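## Task

Dry run EL-3187, with an empty plate and empty dispenser tubing. (1) Lift the lid off LP1 and cover the plate with it. (2) Press TIMER's START/STOP (set to 5 min 49 s) and wait for the time to run out. (3) Remove the lid from the plate and place it on LP1 right side up, lying flat within the locators. (4) Press the dispenser's START, pressing again if the stage does not move, and wait until Done is lit in its status list. (5) Press the reader's IN/OUT so its stage comes out, then transfer the plate from the dispenser stage to the reader stage, seated, with well A1 at the corner engraved 'A1'. (6) Press the reader's START, wait until Results is lit, and leave the plate in the reader. Failing conditions: the plate sits uncovered for a long stretch while TIMER is running; the dispenser is started before TIMER has finished, or without the plate uncovered on its stage, or a second time after it has run; either machine is started, or the reader stage sent in, while the plate on that stage is not at least roughly down within its locators. Anything held in place only by the robot at the end does not count; release and move away at the end. If something you needed to change is still wrong at the end, it is better not to have pressed the reader's START.

## Robot and tools

Robot: two 6-joint arms with parallel grippers, named left_arm and right_arm. The names are labels, not image sides. left_arm is mounted at (-0.009, +0.268, 0) m and right_arm at (-0.040, -0.284, 0) m, both turned slightly about z. Either arm may be parked out of the way.

Scene frame: origin on the table top midway between the arms, +z up, +x outward over the table, +y toward left_arm. Each result has a state line giving each gripper's end_effector_position (metres) and end_effector_quat_wxyz. That point lies between the finger pads, about 1 cm behind the tips. Fingers point along the gripper's +z and close along its y. The printed position can be off, more so at long reach.

execute_actions takes "actions", a list with zero or one entry, plus an optional "pictures" boolean.
- Empty list: sends nothing new and returns the state with pictures.
- Move: {"rows": [...], "steps": n}, n from 4 to 15, 15 if omitted. One step is 1/30 s. Each row covers one step; if there are fewer rows than steps, the last row repeats.
- Wait: {"steps": n} with no rows, n up to 300. It counts from the previous result, and your reply time is included.
A refused call sends nothing to the robot.

Row layout: one flat list of 14 numbers for both arms, always all 14 even if one arm should hold still. First left_arm: waist, shoulder, elbow, wrist pitch, wrist yaw, wrist roll, gripper opening. Then the same 7 for right_arm. Joint values are absolute target angles in radians, in the same form as the Joint positions line, not offsets. Stated ranges: waist -2.880..2.880, shoulder 0.000..3.142, elbow 0.000..3.019, wrist pitch -1.693..1.571, wrist yaw -1.571..1.571, wrist roll -2.094..2.094. True ends may differ by up to 0.019 rad. A target more than 0.019 beyond a range end, and further out than the current angle, gets the call refused. A joint asked past its real end is stopped there and reported with "joint sent to its limit"; that line may concern an earlier action. Opening is an absolute value from -1 (closed) to +1 (fully open, pad gap 0.094 m).

Motion limits: each step, a joint's target is clamped to within a fixed lead of its measured angle (rad): waist 0.264, shoulder 0.32, elbow 0.276, wrist pitch 0.33, wrist yaw 0.186, wrist roll 0.522. If the targets would carry the gripper more than 70 mm from where it is, all of them are scaled back. Distant targets therefore take several actions. Moves of only a few mm may not shift the hand at all.

Between calls the arms keep heading toward the last row sent. They stop once everything has nearly stopped moving or any step is HELD. Each result is taken 4 steps before its action ends, and those steps run while you reply. The simulation keeps running during your replies.

Result lines:
- Joint positions / Joint velocities: one block per arm, joints in column order (rad, rad/s), then the pad gap (m, m/s).
- grip_measured: the measured opening on the command scale. It has a fixed per-gripper error of up to about 1 mm.
- "joint command not followed": the clearance check changed or blocked joint targets on some steps; the rest of the row still ran.
- HELD: marks steps on which all or part of your row was not sent.
- Joint torques: total drive output per joint, with offset, noise and friction. They are not zero in free air.
- MOTOR HOT appears from 85 °C. At 100 °C you get an OVER-TEMPERATURE FAULT: that arm goes limp and drops what it holds. Avoid holding loads for long.

Gripping: command an opening below grip_measured, about 0.03 lower for a firm grip and less for a light one. Pad force is roughly 50-62 N at most and lower on parts under about 2 mm thick. First contact can spike.

zoom_image: camera (cam_head_left, cam_head_right, cam_left_wrist, cam_right_wrist; each 672x504) and region [x0, y0, x1, y1] in pixels from the top-left, at most 504x504. It gives a closer view of that camera's latest image.

read_manual: returns only licence texts and does not move anything.

finished_scene: pass the current scene number. The goal must hold on its own at that point. Replying without any tool call ends everything.

Stations:
- LP1 and N1: bench spots named on the deck.
- TIMER: loose on the bench. START/STOP is its lower right key. A mark above the display is blue while counting; the lamp turns green near the end and red when time is up.
- Dispenser: START is the leftmost key. Status list, top to bottom: Ready, Done, Dispensing. The capped bottle beside it is loose.
- Reader: in the lower row, START is the first key and IN/OUT the third. Status list, top to bottom: Ready, Results, Plate out, Reading.
- Plate orientation: well A1 is at the labelled short end, in the corner away from the labelled long side.

Cautions: loose objects are sometimes nudged briefly. Keep everything on the table. Avoid drops, slips, slams, hard pushes, and any arm-to-arm contact or pressing. Move smoothly, and at the end open the grippers and withdraw.

Each tool is called after "Request:" as name(argument=value, ...), one argument or row to a line, values as JSON.

## Session

Request:
execute_actions(
  actions=[],
)

Scene clock: 0.00 s of 27600.00 s.
left_arm: end_effector_position=(+0.1632, +0.0700, +0.1607) grip_measured=+1.000 end_effector_quat_wxyz=(-0.426, -0.401, +0.795, -0.157) | right_arm: end_effector_position=(+0.4574, +0.0136, +0.1505) grip_measured=+1.000 end_effector_quat_wxyz=(+0.298, +0.549, +0.677, +0.389)
Joint positions: left_arm=[-0.177  1.3    0.789 -1.556  0.839 -1.055  0.094] | right_arm=[0.657 1.533 0.884 0.064 0.344 1.818 0.094]
Joint velocities: left_arm=[-0.005 -0.005  0.002 -0.007  0.037 -0.007  0.   ] | right_arm=[-0.024 -0.005  0.002 -0.007  0.066 -0.037  0.   ]
Joint torques (N m, as the arm reports them, + toward a larger angle): no reading

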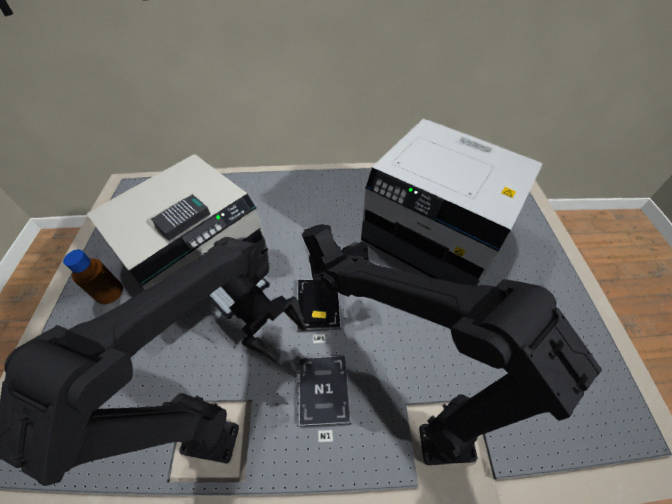

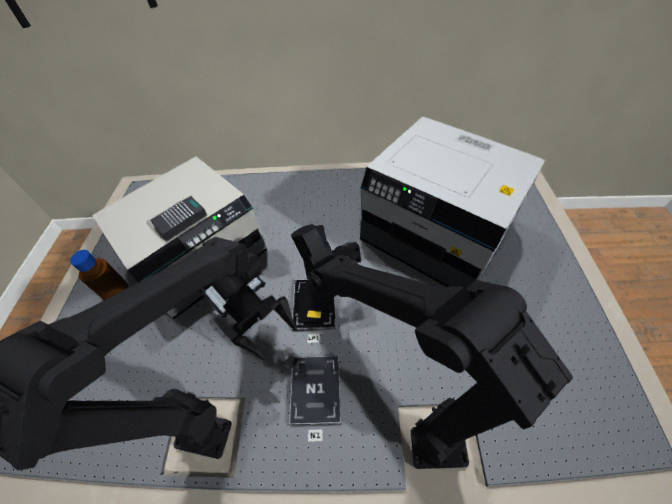

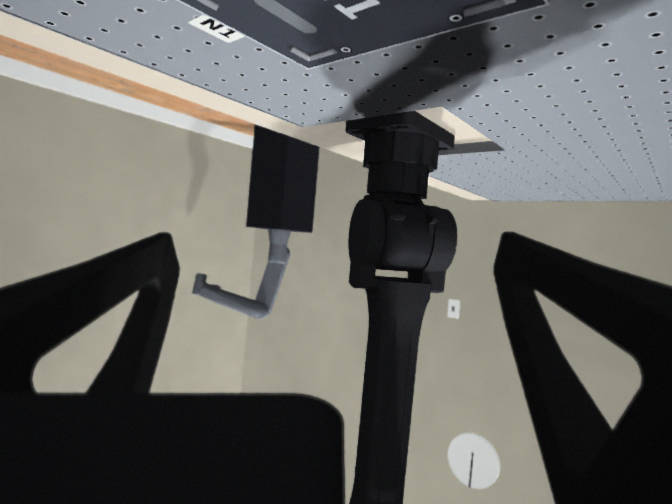

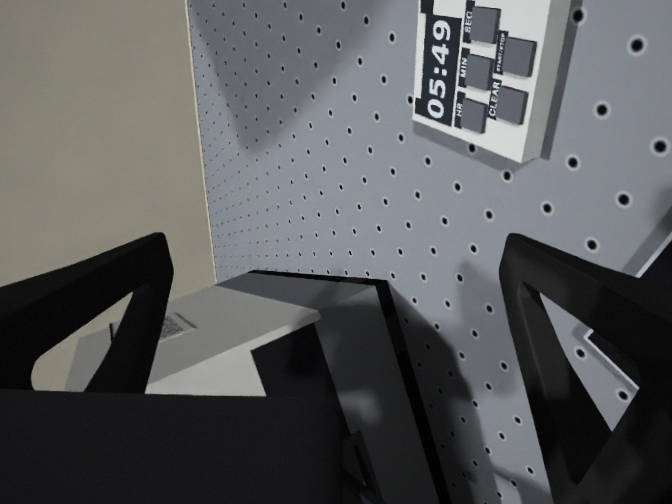

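Request:
zoom_image(
  camera="cam_head_left",
  region=[60, 140, 400, 395],
)

Request:
zoom_image(
  camera="cam_head_left",
  region=[340, 110, 560, 300],
)

Region (60, 140, 400, 395) of cam_head_left's 672x504 image, scaled by 1.482, with more detail than that image has; it fills the top 378 rows of this view, and the rest is white.

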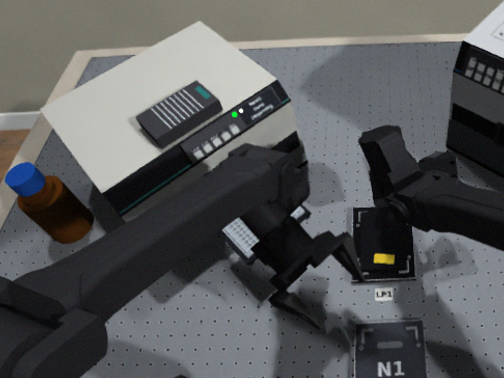

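Region (340, 110, 560, 300) of cam_head_left's 672x504 image, scaled by 2.291, with more detail than that image has; it fills the top 435 rows of this view, and the rest is white.

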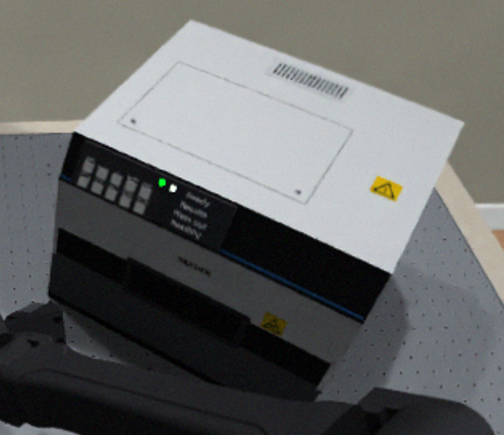

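Request:
execute_actions(
  actions=[
    {"rows": [[-0.177, 1.3, 1.3, -1.556, 0.839, -1.055, 1, 0.657, 1.3, 1.0, 0.064, 0.344, 1.818, 1]], "steps": 15},
  ],
)

Scene clock: 2.40 s of 27600.00 s.
left_arm: end_effector_position=(+0.2748, +0.0299, +0.2813) grip_measured=+1.000 end_effector_quat_wxyz=(-0.298, -0.336, +0.848, -0.280) | right_arm: end_effector_position=(+0.4506, +0.0085, +0.2831) grip_measured=+1.000 end_effector_quat_wxyz=(+0.322, +0.529, +0.616, +0.487)
Joint positions: left_arm=[-0.177  1.305  1.188 -1.557  0.837 -1.055  0.094] | right_arm=[0.657 1.324 0.917 0.062 0.344 1.818 0.094]
Joint velocities: left_arm=[ 0.015 -0.015  1.204 -0.002 -0.037 -0.022  0.   ] | right_arm=[-0.005 -0.474  0.359 -0.002  0.022 -0.007  0.   ]
Joint torques (N m, as the arm reports them, + toward a larger angle): left_arm=[ 0.78 -8.83 13.24  0.17  0.47  0.07] | right_arm=[  3.1  -12.99  16.25   2.09   0.11  -0.02]
Steps of this call (steps 1 to 61: nothing new was sent; steps 62 to 72: the first 11 steps of this action). Readings (joint positions):
62: left_arm=[-0.177 1.300 0.798 -1.557 0.837 -1.055] | right_arm=[0.657 1.527 0.884 0.064 0.344 1.818]
63: left_arm=[-0.177 1.303 0.818 -1.557 0.837 -1.055] | right_arm=[0.657 1.517 0.884 0.062 0.344 1.818]
65: left_arm=[-0.177 1.304 0.886 -1.557 0.837 -1.055] | right_arm=[0.657 1.481 0.885 0.062 0.344 1.818]
69: left_arm=[-0.177 1.305 1.058 -1.557 0.837 -1.055] | right_arm=[0.657 1.384 0.891 0.062 0.344 1.818]
72: the state above

Request:
execute_actions(
  actions=[
    {"rows": [[0.3, 1.3, 1.3, -1.556, 0.4, -1.055, 1, 0.5, 1.3, 1.1, 0.064, 0.344, 1.818, 1]], "steps": 15},
  ],
  pictures=true,
)

Scene clock: 2.93 s of 27600.00 s.
left_arm: end_effector_position=(+0.3609, +0.2512, +0.2716) grip_measured=+1.000 end_effector_quat_wxyz=(-0.094, -0.551, +0.811, -0.175) | right_arm: end_effector_position=(+0.5102, -0.0772, +0.3858) grip_measured=+1.000 end_effector_quat_wxyz=(+0.385, +0.559, +0.516, +0.522)
Joint positions: left_arm=[ 0.306  1.298  1.272 -1.559  0.4   -1.054  0.094] | right_arm=[0.476 1.285 1.054 0.062 0.345 1.818 0.094]
Joint velocities: left_arm=[ 1.05   0.005  0.007  0.017 -0.095 -0.066  0.   ] | right_arm=[ 0.103  0.005  0.002 -0.007 -0.007  0.007  0.   ]
Joint torques (N m, as the arm reports them, + toward a larger angle): left_arm=[-4.9  -8.95 12.47  0.34  0.28  0.03] | right_arm=[  4.53 -11.8   15.64   2.1    0.05  -0.02]
Steps of this call (steps 1 to 4: the last 4 steps of your previous action; step 5: the robot went on to your last target; steps 6 to 16: the first 11 steps of this action). Readings (joint positions):
6: left_arm=[-0.168 1.292 1.272 -1.559 0.786 -1.054] | right_arm=[0.643 1.282 0.977 0.062 0.343 1.818]
7: left_arm=[-0.146 1.292 1.272 -1.559 0.725 -1.054] | right_arm=[0.628 1.283 0.984 0.062 0.342 1.818]
9: left_arm=[-0.067 1.294 1.272 -1.559 0.604 -1.054] | right_arm=[0.577 1.285 1.003 0.062 0.342 1.818]
13: left_arm=[0.152 1.295 1.272 -1.559 0.434 -1.054] | right_arm=[0.483 1.285 1.045 0.062 0.345 1.818]
16: the state above

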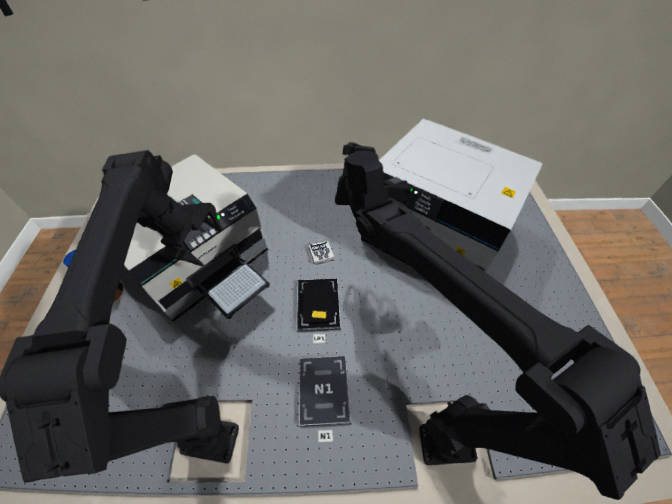

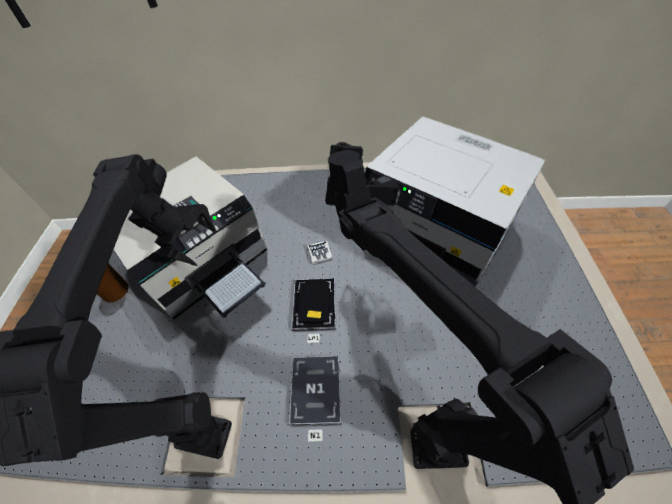

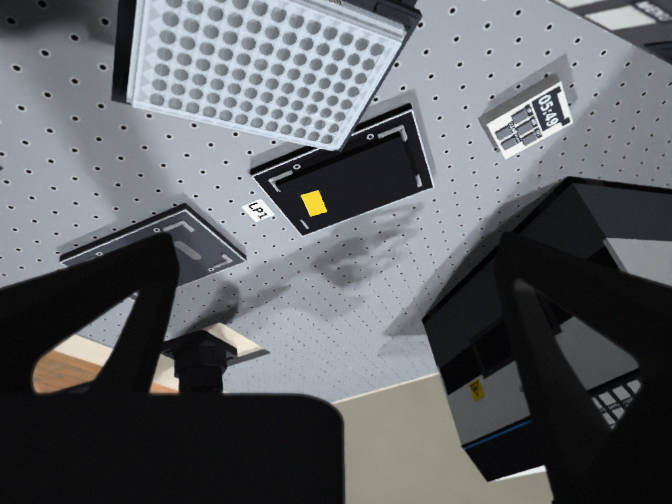

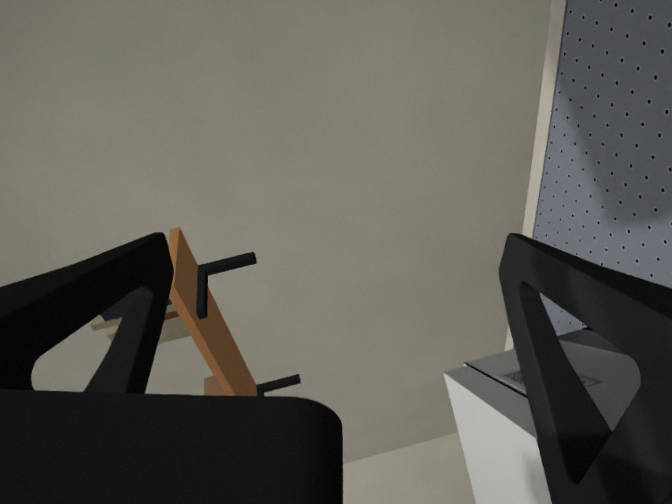

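Request:
execute_actions(
  actions=[],
)

Scene clock: 4.43 s of 27600.00 s.
left_arm: end_effector_position=(+0.3608, +0.2509, +0.2714) grip_measured=+1.000 end_effector_quat_wxyz=(-0.093, -0.550, +0.812, -0.174) | right_arm: end_effector_position=(+0.5057, -0.0654, +0.3855) grip_measured=+1.000 end_effector_quat_wxyz=(+0.379, +0.554, +0.522, +0.526)
Joint positions: left_arm=[ 0.304  1.298  1.272 -1.559  0.397 -1.054  0.094] | right_arm=[0.498 1.285 1.054 0.062 0.345 1.818 0.094]
Joint velocities: left_arm=[-0.015 -0.015  0.002  0.012 -0.037 -0.007  0.   ] | right_arm=[-0.015  0.005 -0.012 -0.017  0.037 -0.037  0.   ]
Joint torques (N m, as the arm reports them, + toward a larger angle): left_arm=[ 0.73 -8.94 12.51  0.31  0.22  0.05] | right_arm=[  3.29 -12.04  15.58   2.16   0.05  -0.02]
Kept back: nothing.
Steps of this call (steps 1 to 4: the last 4 steps of your previous action; steps 5 to 30: the robot went on to your last target; steps 31 to 45: nothing new was sent). Readings (joint positions):
1: left_arm=[0.334 1.298 1.272 -1.559 0.397 -1.054] | right_arm=[0.480 1.285 1.054 0.062 0.345 1.818]
2: left_arm=[0.347 1.298 1.272 -1.559 0.397 -1.054] | right_arm=[0.485 1.285 1.054 0.062 0.345 1.818]
4: left_arm=[0.343 1.298 1.272 -1.559 0.397 -1.054] | right_arm=[0.493 1.285 1.054 0.062 0.345 1.818]
8: left_arm=[0.312 1.298 1.272 -1.559 0.397 -1.054] | right_arm=[0.498 1.285 1.054 0.062 0.345 1.818]
45: the state above
All arms were judged still, so your last target was given up. Only a new action makes them travel on or press farther. Fingers that are still opening or closing keep moving.

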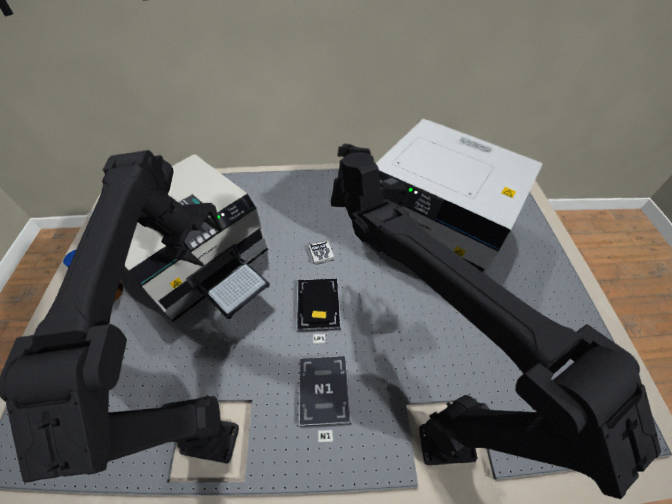

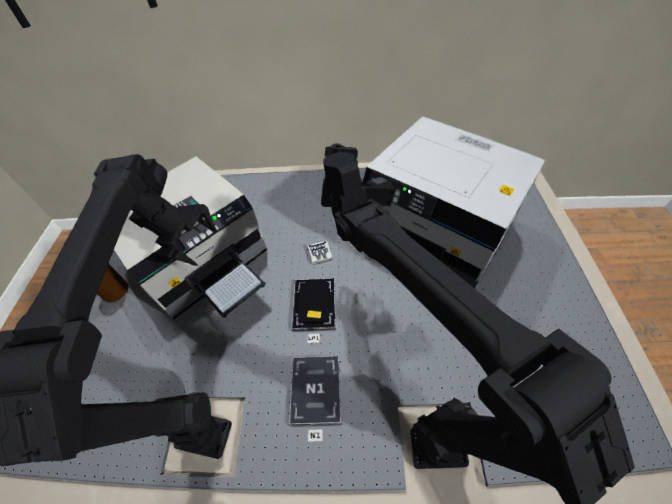

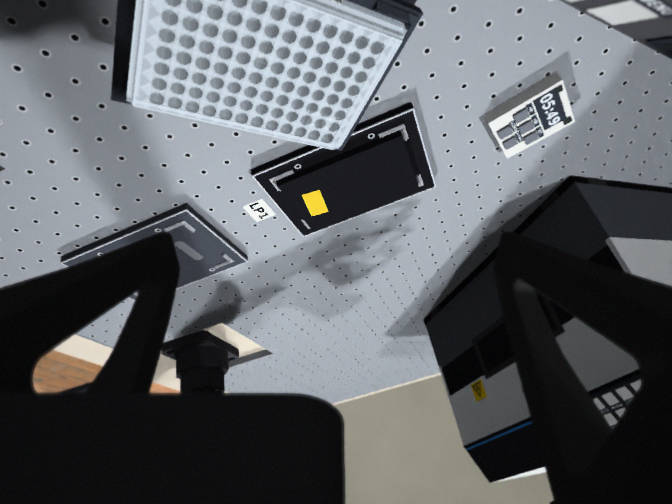

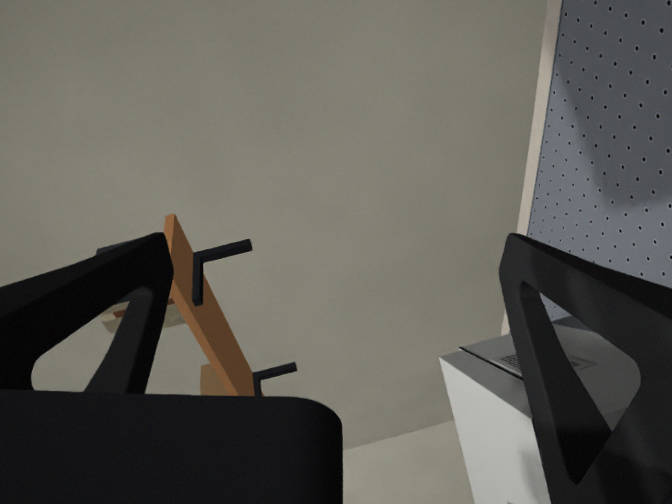

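Request:
zoom_image(
  camera="cam_left_wrist",
  region=[230, 90, 450, 255],
)

Request:
zoom_image(
  camera="cam_left_wrist",
  region=[90, 0, 440, 170],
)

Request:
zoom_image(
  camera="cam_head_left",
  region=[120, 180, 360, 360],
)

Region (230, 90, 450, 255) of cam_left_wrist's 672x504 image, scaled by 2.291, with more detail than that image has; it fills the top 378 rows of this view, and the rest is white.

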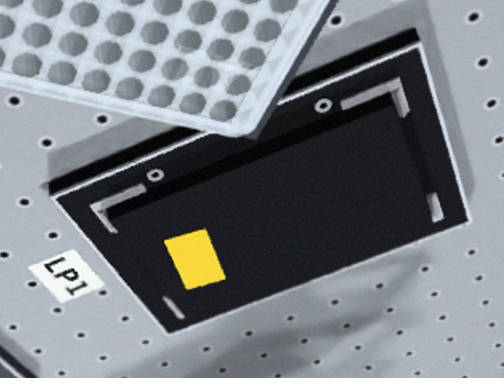

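Region (90, 0, 440, 170) of cam_left_wrist's 672x504 image, scaled by 1.440, with more detail than that image has; it fills the top 245 rows of this view, and the rest is white.

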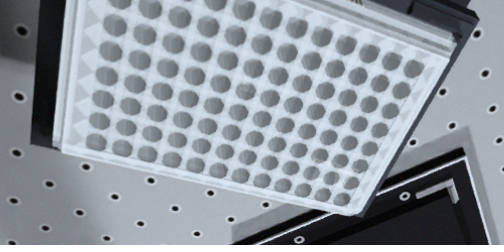

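Region (120, 180, 360, 360) of cam_head_left's 672x504 image, scaled by 2.100, with more detail than that image has; it fills the top 378 rows of this view, and the rest is white.

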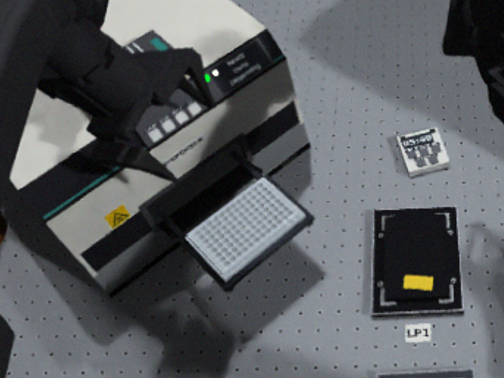

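Request:
execute_actions(
  actions=[
    {"rows": [[0.3,1.3,1.3,-1.556,0.38,-1.04,1,0.48,1.29,1.1,0.064,0.33,1.78,1],[0.3,1.3,1.3,-1.556,0.35,-1.01,1,0.45,1.28,1.1,0.064,0.31,1.72,1],[0.3,1.3,1.3,-1.556,0.32,-0.98,1,0.41,1.27,1.1,0.064,0.29,1.65,1],[0.3,1.3,1.3,-1.556,0.29,-0.95,1,0.36,1.26,1.1,0.064,0.27,1.58,1],[0.3,1.3,1.3,-1.556,0.26,-0.92,1,0.31,1.25,1.1,0.064,0.25,1.51,1],[0.3,1.3,1.3,-1.556,0.23,-0.89,1,0.26,1.24,1.1,0.064,0.23,1.44,1],[0.3,1.3,1.3,-1.556,0.20,-0.86,1,0.21,1.23,1.1,0.064,0.21,1.37,1],[0.3,1.3,1.3,-1.556,0.17,-0.83,1,0.16,1.22,1.1,0.064,0.19,1.30,1],[0.3,1.3,1.3,-1.556,0.14,-0.80,1,0.11,1.21,1.1,0.064,0.17,1.23,1],[0.3,1.3,1.3,-1.556,0.11,-0.77,1,0.06,1.20,1.1,0.064,0.15,1.16,1],[0.3,1.3,1.3,-1.556,0.08,-0.74,1,0.01,1.20,1.1,0.064,0.13,1.09,1],[0.3,1.3,1.3,-1.556,0.05,-0.71,1,-0.04,1.20,1.1,0.064,0.11,1.02,1],[0.3,1.3,1.3,-1.556,0.03,-0.69,1,-0.09,1.20,1.1,0.064,0.09,0.95,1],[0.3,1.3,1.3,-1.556,0.01,-0.68,1,-0.14,1.20,1.1,0.064,0.07,0.88,1],[0.3,1.3,1.3,-1.556,0.0,-0.68,1,-0.19,1.20,1.1,0.064,0.05,0.81,1]], "steps": 15},
  ],
)

Request:
execute_actions(
  actions=[
    {"rows": [[0.29,1.3,1.3,-1.556,0,-0.68,1,-0.24,1.2,1.1,0.064,0.03,0.74,1],[0.27,1.3,1.3,-1.556,0,-0.68,1,-0.29,1.2,1.1,0.064,0.01,0.67,1],[0.24,1.3,1.3,-1.556,0,-0.68,1,-0.34,1.2,1.1,0.064,0,0.60,1],[0.20,1.3,1.3,-1.556,0,-0.68,1,-0.39,1.2,1.1,0.064,0,0.53,1],[0.16,1.3,1.3,-1.556,0,-0.68,1,-0.44,1.2,1.1,0.064,0,0.46,1],[0.12,1.3,1.3,-1.556,0,-0.68,1,-0.49,1.2,1.1,0.064,0,0.39,1],[0.08,1.3,1.3,-1.556,0,-0.68,1,-0.54,1.2,1.1,0.064,0,0.32,1],[0.04,1.3,1.3,-1.556,0,-0.68,1,-0.59,1.2,1.1,0.064,0,0.25,1],[0.0,1.3,1.3,-1.556,0,-0.68,1,-0.64,1.2,1.1,0.064,0,0.18,1],[-0.04,1.3,1.3,-1.556,0,-0.68,1,-0.69,1.2,1.1,0.064,0,0.12,1],[-0.08,1.3,1.3,-1.556,0,-0.68,1,-0.74,1.2,1.1,0.064,0,0.07,1],[-0.12,1.3,1.3,-1.556,0,-0.68,1,-0.79,1.2,1.1,0.064,0,0.03,1],[-0.16,1.3,1.3,-1.556,0,-0.68,1,-0.84,1.2,1.1,0.064,0,0.01,1],[-0.20,1.3,1.3,-1.556,0,-0.68,1,-0.89,1.2,1.1,0.064,0,0,1],[-0.24,1.3,1.3,-1.556,0,-0.68,1,-0.94,1.2,1.1,0.064,0,0,1]], "steps": 15},
  ],
  pictures=true,
)

Scene clock: 7.83 s of 27600.00 s.
left_arm: end_effector_position=(+0.3542, +0.2985, +0.2591) grip_measured=+1.000 end_effector_quat_wxyz=(-0.025, -0.478, +0.877, -0.048) | right_arm: end_effector_position=(+0.5420, -0.2103, +0.3985) grip_measured=+1.000 end_effector_quat_wxyz=(+0.490, +0.501, +0.566, +0.435)
Joint positions: left_arm=[ 0.304  1.298  1.272 -1.559  0.107 -0.863  0.094] | right_arm=[0.194 1.26  1.054 0.062 0.173 1.476 0.094]
Joint velocities: left_arm=[-0.024 -0.005 -0.022  0.007 -0.74   0.711  0.   ] | right_arm=[-1.343 -0.181  0.002  0.002 -0.476 -1.209  0.   ]
Joint torques (N m, as the arm reports them, + toward a larger angle): left_arm=[ 0.88 -9.01 12.45  0.28 -0.12  0.11] | right_arm=[  3.12 -15.27  13.95   2.16   0.04  -0.12]
Steps of this call (steps 1 to 91: nothing new was sent; steps 92 to 102: the first 11 steps of this action). Readings (joint positions):
92: left_arm=[0.304 1.298 1.272 -1.559 0.390 -1.053] | right_arm=[0.496 1.285 1.054 0.062 0.339 1.814]
93: left_arm=[0.304 1.298 1.272 -1.559 0.371 -1.048] | right_arm=[0.493 1.285 1.054 0.062 0.324 1.800]
95: left_arm=[0.304 1.298 1.272 -1.559 0.316 -1.024] | right_arm=[0.465 1.285 1.054 0.062 0.283 1.741]
99: left_arm=[0.304 1.298 1.272 -1.559 0.197 -0.941] | right_arm=[0.327 1.275 1.054 0.062 0.222 1.600]
102: the state above

Scene clock: 8.33 s of 27600.00 s.
left_arm: end_effector_position=(+0.3500, +0.2083, +0.2581) grip_measured=+1.000 end_effector_quat_wxyz=(-0.006, -0.263, +0.965, +0.003) | right_arm: end_effector_position=(+0.4475, -0.5977, +0.4160) grip_measured=+1.000 end_effector_quat_wxyz=(+0.666, +0.434, +0.607, +0.029)
Joint positions: left_arm=[ 0.005  1.298  1.272 -1.559 -0.001 -0.699  0.094] | right_arm=[-0.553  1.229  1.054  0.062  0.007  0.665  0.094]
Joint velocities: left_arm=[-1.46   0.005  0.007 -0.022  0.007  0.007  0.   ] | right_arm=[-1.47   0.005 -0.007  0.002 -0.066 -1.546  0.   ]
Joint torques (N m, as the arm reports them, + toward a larger angle): left_arm=[ 1.56 -8.95 12.51  0.31 -0.1   0.1 ] | right_arm=[  3.56 -14.32  14.09   2.2   -0.07  -0.08]
Steps of this call (steps 1 to 4: the last 4 steps of your previous action; steps 5 to 15: the first 11 steps of this action). Readings (joint positions):
5: left_arm=[0.304 1.298 1.272 -1.559 0.007 -0.752] | right_arm=[-0.048 1.236 1.054 0.062 0.078 1.219]
6: left_arm=[0.303 1.298 1.272 -1.559 0.004 -0.740] | right_arm=[-0.099 1.233 1.054 0.062 0.058 1.163]
8: left_arm=[0.286 1.298 1.272 -1.559 0.001 -0.723] | right_arm=[-0.201 1.229 1.054 0.062 0.029 1.052]
12: left_arm=[0.154 1.298 1.272 -1.559 -0.001 -0.706] | right_arm=[-0.402 1.229 1.054 0.062 0.011 0.831]
15: the state above

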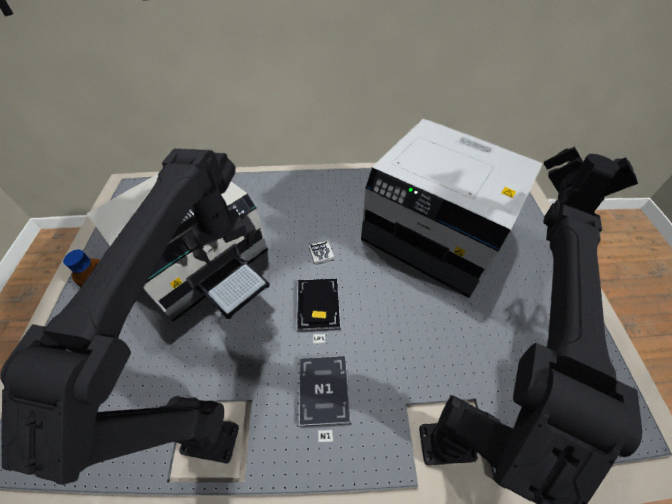

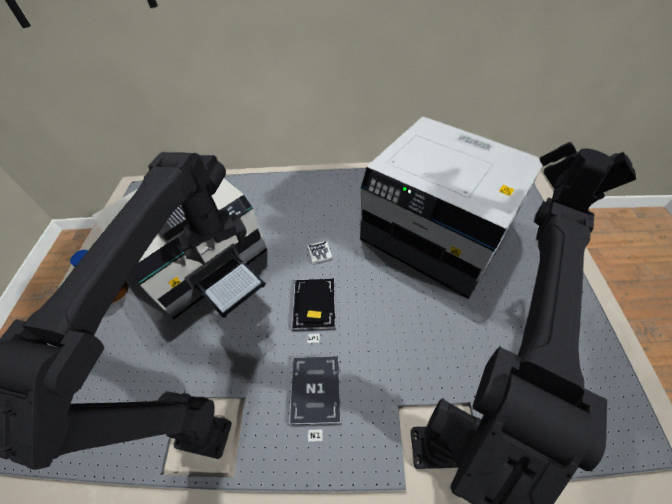

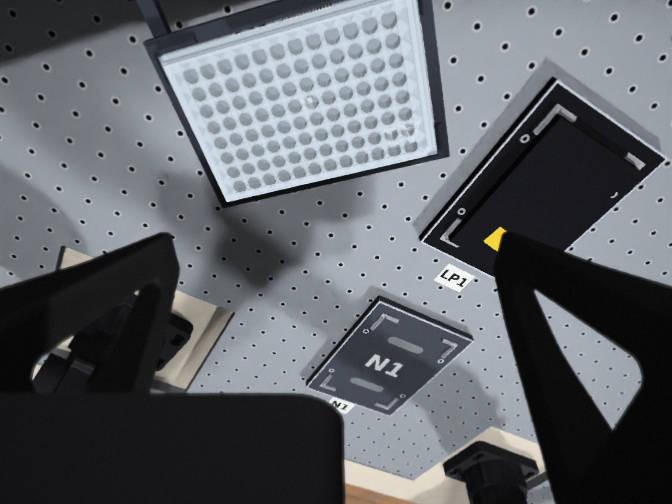

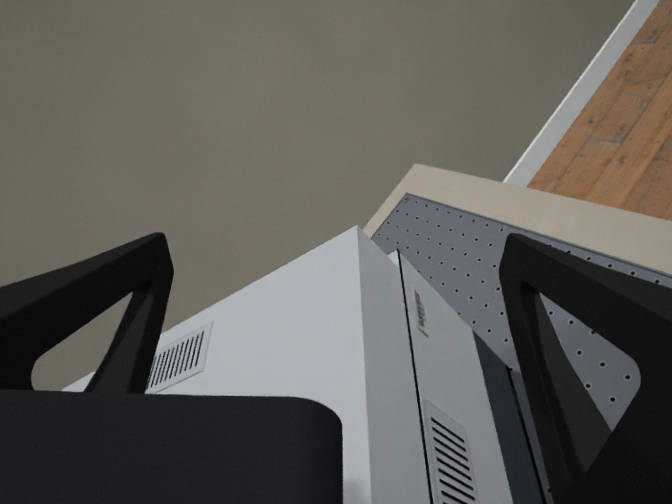

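Request:
execute_actions(
  actions=[
    {"rows": [[-0.243,1.303,1.3,-1.553,0,-0.68,1,-0.95,1.2,1.08,0.08,0,0,1],[-0.252,1.31,1.299,-1.545,0,-0.68,1,-0.96,1.205,1.05,0.11,0,0,1],[-0.266,1.322,1.298,-1.531,0,-0.68,1,-0.97,1.21,1.01,0.14,0,0,1],[-0.284,1.338,1.296,-1.512,0,-0.68,1,-0.98,1.215,0.97,0.18,0,0,1],[-0.307,1.357,1.294,-1.49,0,-0.68,1,-0.99,1.22,0.93,0.22,0,0,1],[-0.333,1.379,1.291,-1.464,0,-0.68,1,-1.0,1.225,0.89,0.26,0,0,1],[-0.36,1.403,1.289,-1.437,0,-0.68,1,-1.01,1.23,0.85,0.30,0,0,1],[-0.389,1.427,1.286,-1.409,0,-0.68,1,-1.02,1.235,0.81,0.34,0,0,1],[-0.416,1.451,1.284,-1.382,0,-0.68,1,-1.03,1.24,0.77,0.38,0,0,1],[-0.442,1.473,1.281,-1.357,0,-0.68,1,-1.04,1.245,0.73,0.42,0,0,1],[-0.465,1.492,1.279,-1.334,0,-0.68,1,-1.05,1.25,0.69,0.46,0,0,1],[-0.483,1.508,1.277,-1.315,0,-0.68,1,-1.06,1.255,0.65,0.50,0,0,1],[-0.497,1.52,1.276,-1.301,0,-0.68,1,-1.07,1.26,0.61,0.54,0,0,1],[-0.506,1.527,1.275,-1.293,0,-0.68,1,-1.08,1.265,0.57,0.58,0,0,1],[-0.509,1.53,1.275,-1.29,0,-0.68,1,-1.09,1.27,0.53,0.62,0,0,1]], "steps": 15},
  ],
)

Request:
execute_actions(
  actions=[
    {"rows": [[-0.509,1.53,1.275,-1.29,0,-0.68,1,-1.1,1.275,0.49,0.66,0,0,1],[-0.509,1.53,1.275,-1.29,0,-0.68,1,-1.1,1.28,0.45,0.70,0,0,1],[-0.509,1.53,1.275,-1.29,0,-0.68,1,-1.1,1.285,0.41,0.74,0,0,1],[-0.509,1.53,1.275,-1.29,0,-0.68,1,-1.1,1.29,0.37,0.78,0,0,1],[-0.509,1.53,1.275,-1.29,0,-0.68,1,-1.1,1.295,0.33,0.81,0,0,1],[-0.509,1.53,1.275,-1.29,0,-0.68,1,-1.1,1.3,0.29,0.84,0,0,1],[-0.509,1.53,1.275,-1.29,0,-0.68,1,-1.1,1.3,0.26,0.86,0,0,1],[-0.509,1.53,1.275,-1.29,0,-0.68,1,-1.1,1.3,0.23,0.88,0,0,1],[-0.509,1.53,1.275,-1.29,0,-0.68,1,-1.1,1.3,0.21,0.89,0,0,1],[-0.509,1.53,1.275,-1.29,0,-0.68,1,-1.1,1.3,0.2,0.9,0,0,1]], "steps": 15},
  ],
)

Request:
execute_actions(
  actions=[
    {"steps": 20},
  ],
  pictures=true,
)

Scene clock: 10.37 s of 27600.00 s.
left_arm: end_effector_position=(+0.3443, +0.0469, +0.2130) grip_measured=+1.000 end_effector_quat_wxyz=(+0.011, -0.065, +0.998, -0.008) | right_arm: end_effector_position=(+0.2334, -0.7556, +0.3299) grip_measured=+1.000 end_effector_quat_wxyz=(+0.593, +0.369, +0.631, -0.338)
Joint positions: left_arm=[-0.389  1.42   1.272 -1.396  0.    -0.69   0.094] | right_arm=[-1.028  1.215  0.776  0.371  0.002  0.011  0.094]
Joint velocities: left_arm=[-0.943  0.874 -0.007  0.769  0.051  0.022  0.   ] | right_arm=[-0.347  0.19  -1.282  1.101  0.007  0.007  0.   ]
Joint torques (N m, as the arm reports them, + toward a larger angle): left_arm=[-0.66 -9.47 10.58  0.43 -0.15  0.12] | right_arm=[ 2.98 -8.95 10.28  2.33 -0.06 -0.05]
Steps of this call (steps 1 to 4: the last 4 steps of your previous action; steps 5 to 45: the robot went on to your last target; steps 46 to 50: nothing new was sent; steps 51 to 61: the first 11 steps of this action). Readings (joint positions):
51: left_arm=[-0.249 1.298 1.272 -1.559 0.001 -0.690] | right_arm=[-0.938 1.208 1.054 0.062 0.002 0.011]
52: left_arm=[-0.249 1.298 1.272 -1.559 0.001 -0.690] | right_arm=[-0.939 1.208 1.054 0.068 0.002 0.011]
54: left_arm=[-0.251 1.301 1.272 -1.550 0.001 -0.690] | right_arm=[-0.948 1.207 1.037 0.114 0.002 0.011]
58: left_arm=[-0.303 1.344 1.272 -1.476 0.000 -0.690] | right_arm=[-0.990 1.204 0.911 0.262 0.002 0.011]
61: the state above

Scene clock: 10.87 s of 27600.00 s.
left_arm: end_effector_position=(+0.3323, -0.0133, +0.1536) grip_measured=+1.000 end_effector_quat_wxyz=(-0.010, +0.000, +1.000, +0.008) | right_arm: end_effector_position=(+0.1358, -0.6452, +0.1226) grip_measured=+1.000 end_effector_quat_wxyz=(+0.532, +0.417, +0.659, -0.329)
Joint positions: left_arm=[-0.52   1.553  1.258 -1.301  0.    -0.689  0.094] | right_arm=[-1.1    1.288  0.208  0.86   0.002  0.011  0.094]
Joint velocities: left_arm=[ 0.015 -0.044 -0.007 -0.002 -0.066 -0.007  0.   ] | right_arm=[-0.005  0.005 -0.471  0.217  0.037 -0.037  0.   ]
Joint torques (N m, as the arm reports them, + toward a larger angle): left_arm=[  1.86 -14.69  10.97   0.57  -0.16   0.09] | right_arm=[ 3.08 -6.29  8.39  3.15 -0.07 -0.05]
Steps of this call (steps 1 to 4: the last 4 steps of your previous action; steps 5 to 15: the first 11 steps of this action). Readings (joint positions):
5: left_arm=[-0.515 1.547 1.269 -1.308 0.000 -0.689] | right_arm=[-1.080 1.258 0.560 0.563 0.002 0.011]
6: left_arm=[-0.526 1.559 1.266 -1.303 0.000 -0.689] | right_arm=[-1.088 1.265 0.519 0.602 0.002 0.011]
8: left_arm=[-0.531 1.565 1.259 -1.302 0.000 -0.689] | right_arm=[-1.099 1.275 0.439 0.682 0.002 0.011]
12: left_arm=[-0.523 1.558 1.258 -1.301 0.000 -0.689] | right_arm=[-1.100 1.285 0.288 0.814 0.002 0.011]
15: the state above

Scene clock: 11.53 s of 27600.00 s.
left_arm: end_effector_position=(+0.3324, -0.0132, +0.1540) grip_measured=+1.000 end_effector_quat_wxyz=(-0.009, +0.000, +1.000, +0.008) | right_arm: end_effector_position=(+0.1334, -0.6403, +0.1207) grip_measured=+1.000 end_effector_quat_wxyz=(+0.534, +0.417, +0.658, -0.330)
Joint positions: left_arm=[-0.519  1.552  1.258 -1.301  0.    -0.689  0.094] | right_arm=[-1.1    1.289  0.191  0.884  0.002  0.011  0.094]
Joint velocities: left_arm=[ 0.005  0.005  0.012  0.027 -0.081  0.051  0.   ] | right_arm=[-0.015 -0.005 -0.017  0.002 -0.066 -0.022  0.   ]
Joint torques (N m, as the arm reports them, + toward a larger angle): left_arm=[  1.52 -14.15  10.99   0.55  -0.15   0.11] | right_arm=[ 3.12 -6.11  7.14  2.83 -0.06 -0.05]
Kept back: nothing.
Steps of this call (steps 1 to 4: the last 4 steps of your previous action; steps 5 to 20: the robot went on to your last target). Readings (joint positions):
1: left_arm=[-0.519 1.552 1.258 -1.301 0.000 -0.689] | right_arm=[-1.100 1.288 0.196 0.865 0.002 0.011]
2: left_arm=[-0.519 1.552 1.258 -1.301 0.000 -0.689] | right_arm=[-1.100 1.289 0.191 0.869 0.002 0.011]
4: left_arm=[-0.519 1.552 1.258 -1.301 0.000 -0.689] | right_arm=[-1.100 1.289 0.191 0.877 0.002 0.011]
8: left_arm=[-0.519 1.552 1.258 -1.301 0.000 -0.689] | right_arm=[-1.100 1.289 0.191 0.883 0.002 0.011]
20: the state above

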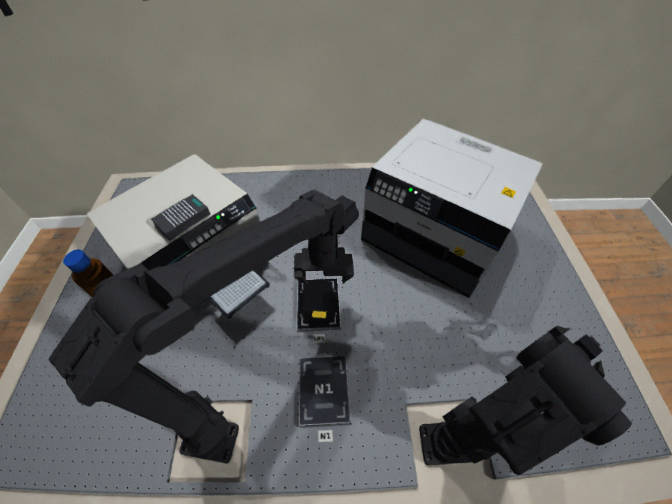

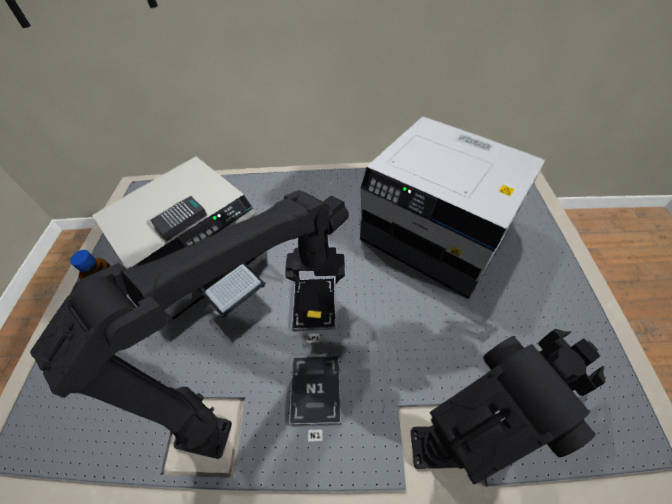

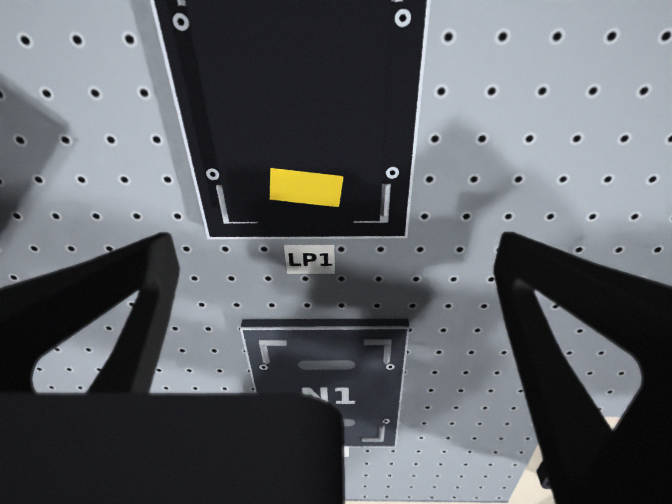

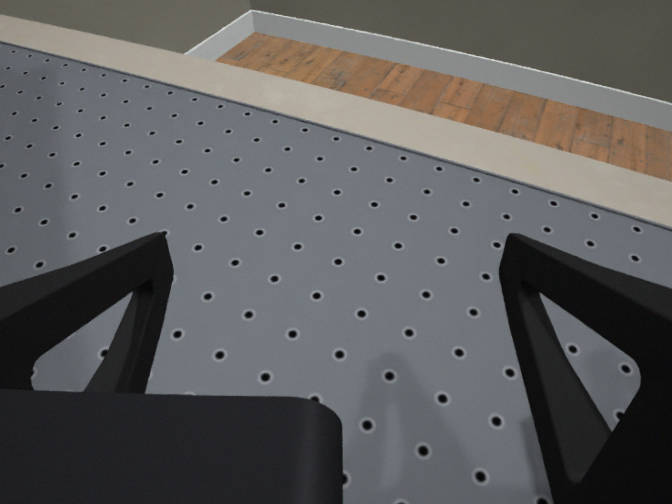

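Request:
zoom_image(
  camera="cam_left_wrist",
  region=[130, 0, 470, 255],
)

Region (130, 0, 470, 255) of cam_left_wrist's 672x504 image, scaled by 1.482, with more detail than that image has; it fills the top 378 rows of this view, and the rest is white.

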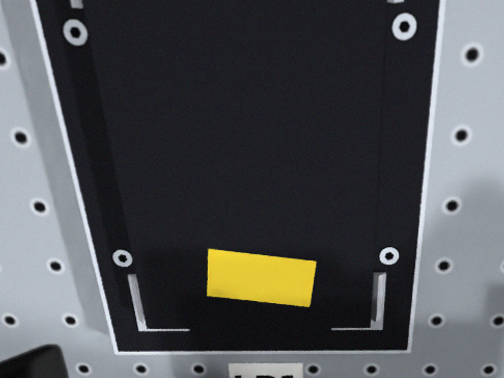

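Request:
execute_actions(
  actions=[
    {"rows": [[-0.509,1.53,1.273,-1.288,0,-0.68,1,-1.1,1.3,0.2,0.9,0,0,1],[-0.507,1.532,1.267,-1.28,0,-0.679,1,-1.1,1.3,0.2,0.9,0,0,1],[-0.505,1.534,1.258,-1.268,0,-0.678,1,-1.1,1.3,0.2,0.9,0,0,1],[-0.502,1.537,1.245,-1.252,0,-0.676,1,-1.1,1.3,0.2,0.9,0,0,1],[-0.499,1.54,1.23,-1.233,0,-0.675,1,-1.1,1.3,0.2,0.9,0,0,1],[-0.495,1.544,1.213,-1.211,0,-0.672,1,-1.1,1.3,0.2,0.9,0,0,1],[-0.491,1.548,1.194,-1.187,0,-0.67,1,-1.1,1.3,0.2,0.9,0,0,1],[-0.487,1.552,1.176,-1.164,0,-0.668,1,-1.1,1.3,0.2,0.9,0,0,1],[-0.483,1.556,1.157,-1.14,0,-0.666,1,-1.1,1.3,0.2,0.9,0,0,1],[-0.479,1.56,1.14,-1.118,0,-0.664,1,-1.1,1.3,0.2,0.9,0,0,1],[-0.476,1.563,1.125,-1.099,0,-0.662,1,-1.1,1.3,0.2,0.9,0,0,1],[-0.473,1.566,1.112,-1.083,0,-0.66,1,-1.1,1.3,0.2,0.9,0,0,1],[-0.471,1.568,1.103,-1.071,0,-0.659,1,-1.1,1.3,0.2,0.9,0,0,1],[-0.469,1.57,1.097,-1.063,0,-0.658,1,-1.1,1.3,0.2,0.9,0,0,1],[-0.469,1.57,1.095,-1.061,0,-0.658,1,-1.1,1.3,0.2,0.9,0,0,1]], "steps": 15},
  ],
)

Request:
execute_actions(
  actions=[
    {"steps": 15},
  ],
  pictures=true,
)

Scene clock: 13.73 s of 27600.00 s.
left_arm: end_effector_position=(+0.3358, -0.0047, +0.1164) grip_measured=+1.000 end_effector_quat_wxyz=(+0.008, -0.005, +1.000, -0.007) | right_arm: end_effector_position=(+0.1334, -0.6403, +0.1207) grip_measured=+1.000 end_effector_quat_wxyz=(+0.534, +0.417, +0.658, -0.330)
Joint positions: left_arm=[-0.499  1.552  1.153 -1.151  0.    -0.68   0.094] | right_arm=[-1.1    1.289  0.191  0.884  0.002  0.011  0.094]
Joint velocities: left_arm=[ 0.151  0.015 -0.569  0.593 -0.066  0.051  0.   ] | right_arm=[ 0.005  0.005 -0.002 -0.012 -0.051 -0.037  0.   ]
Joint torques (N m, as the arm reports them, + toward a larger angle): left_arm=[  1.84 -11.19   9.8    0.61  -0.16   0.11] | right_arm=[ 3.14 -5.94  7.22  2.81 -0.06 -0.05]
Steps of this call (steps 1 to 15: the robot went on to your last target; steps 16 to 55: nothing new was sent; steps 56 to 66: the first 11 steps of this action). Readings (joint positions):
56: left_arm=[-0.519 1.552 1.258 -1.301 0.000 -0.689] | right_arm=[-1.100 1.289 0.191 0.884 0.002 0.011]
57: left_arm=[-0.519 1.552 1.258 -1.300 0.000 -0.689] | right_arm=[-1.100 1.289 0.191 0.884 0.002 0.011]
59: left_arm=[-0.519 1.552 1.255 -1.287 0.000 -0.689] | right_arm=[-1.100 1.289 0.191 0.884 0.002 0.011]
63: left_arm=[-0.512 1.552 1.213 -1.215 0.000 -0.685] | right_arm=[-1.100 1.289 0.191 0.884 0.002 0.011]
66: the state above

Scene clock: 14.23 s of 27600.00 s.
left_arm: end_effector_position=(+0.3338, +0.0094, +0.0852) grip_measured=+1.000 end_effector_quat_wxyz=(+0.004, -0.012, +1.000, -0.003) | right_arm: end_effector_position=(+0.1334, -0.6403, +0.1207) grip_measured=+1.000 end_effector_quat_wxyz=(+0.534, +0.417, +0.658, -0.330)
Joint positions: left_arm=[-0.476  1.57   1.084 -1.075  0.    -0.67   0.094] | right_arm=[-1.1    1.289  0.191  0.884  0.002  0.011  0.094]
Joint velocities: left_arm=[ 0.005 -0.015 -0.017 -0.007 -0.007 -0.037  0.   ] | right_arm=[ 0.015 -0.005 -0.007  0.012 -0.022 -0.007  0.   ]
Joint torques (N m, as the arm reports them, + toward a larger angle): left_arm=[  1.3  -12.13   9.72   0.9   -0.14   0.13] | right_arm=[ 3.11 -6.02  7.19  2.84 -0.06 -0.05]
Kept back: nothing.
Steps of this call (steps 1 to 4: the last 4 steps of your previous action; steps 5 to 15: the robot went on to your last target). Readings (joint positions):
1: left_arm=[-0.494 1.552 1.134 -1.132 0.000 -0.678] | right_arm=[-1.100 1.289 0.191 0.884 0.002 0.011]
2: left_arm=[-0.489 1.554 1.117 -1.116 0.000 -0.677] | right_arm=[-1.100 1.289 0.191 0.884 0.002 0.011]
4: left_arm=[-0.481 1.560 1.094 -1.094 0.000 -0.675] | right_arm=[-1.100 1.289 0.191 0.884 0.002 0.011]
8: left_arm=[-0.476 1.570 1.084 -1.080 0.000 -0.672] | right_arm=[-1.100 1.289 0.191 0.884 0.002 0.011]
15: the state above

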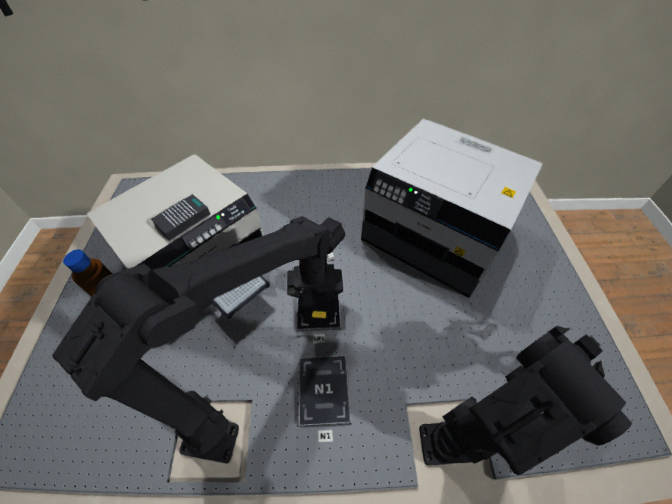

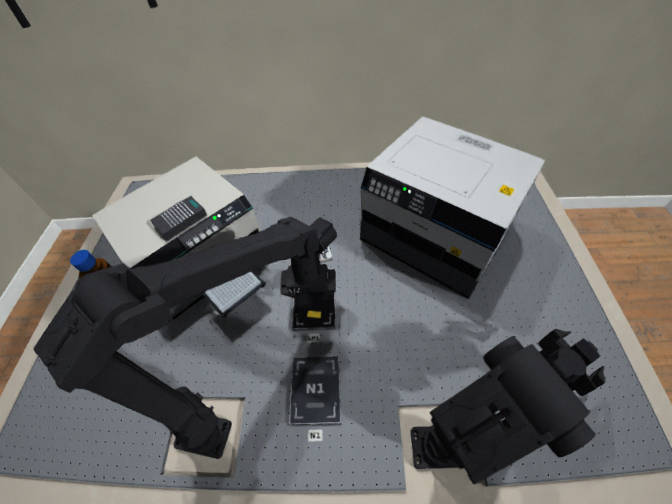

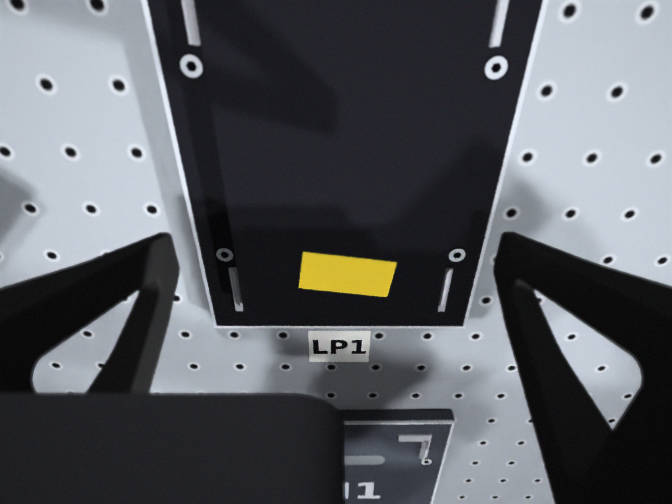

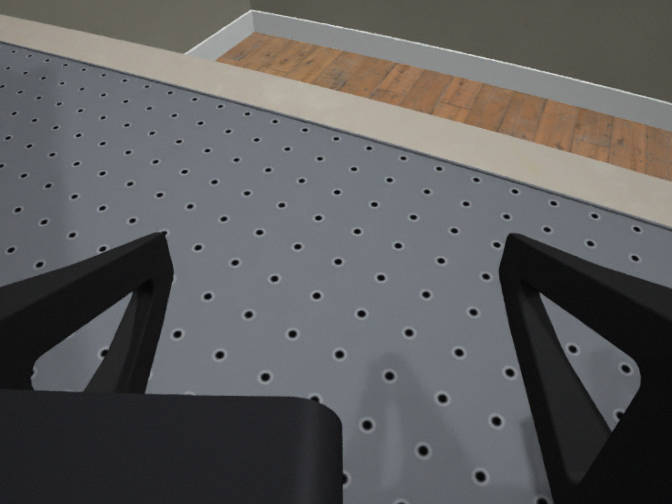

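Request:
zoom_image(
  camera="cam_left_wrist",
  region=[130, 0, 550, 340],
)

Region (130, 0, 550, 340) of cam_left_wrist's 672x504 image, scaled by 1.200, with more detail than that image has; it fills the top 408 rows of this view, and the rest is white.

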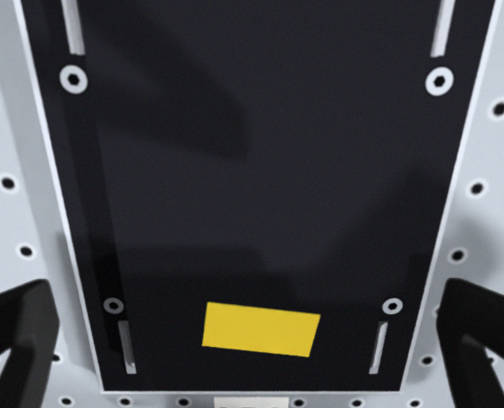

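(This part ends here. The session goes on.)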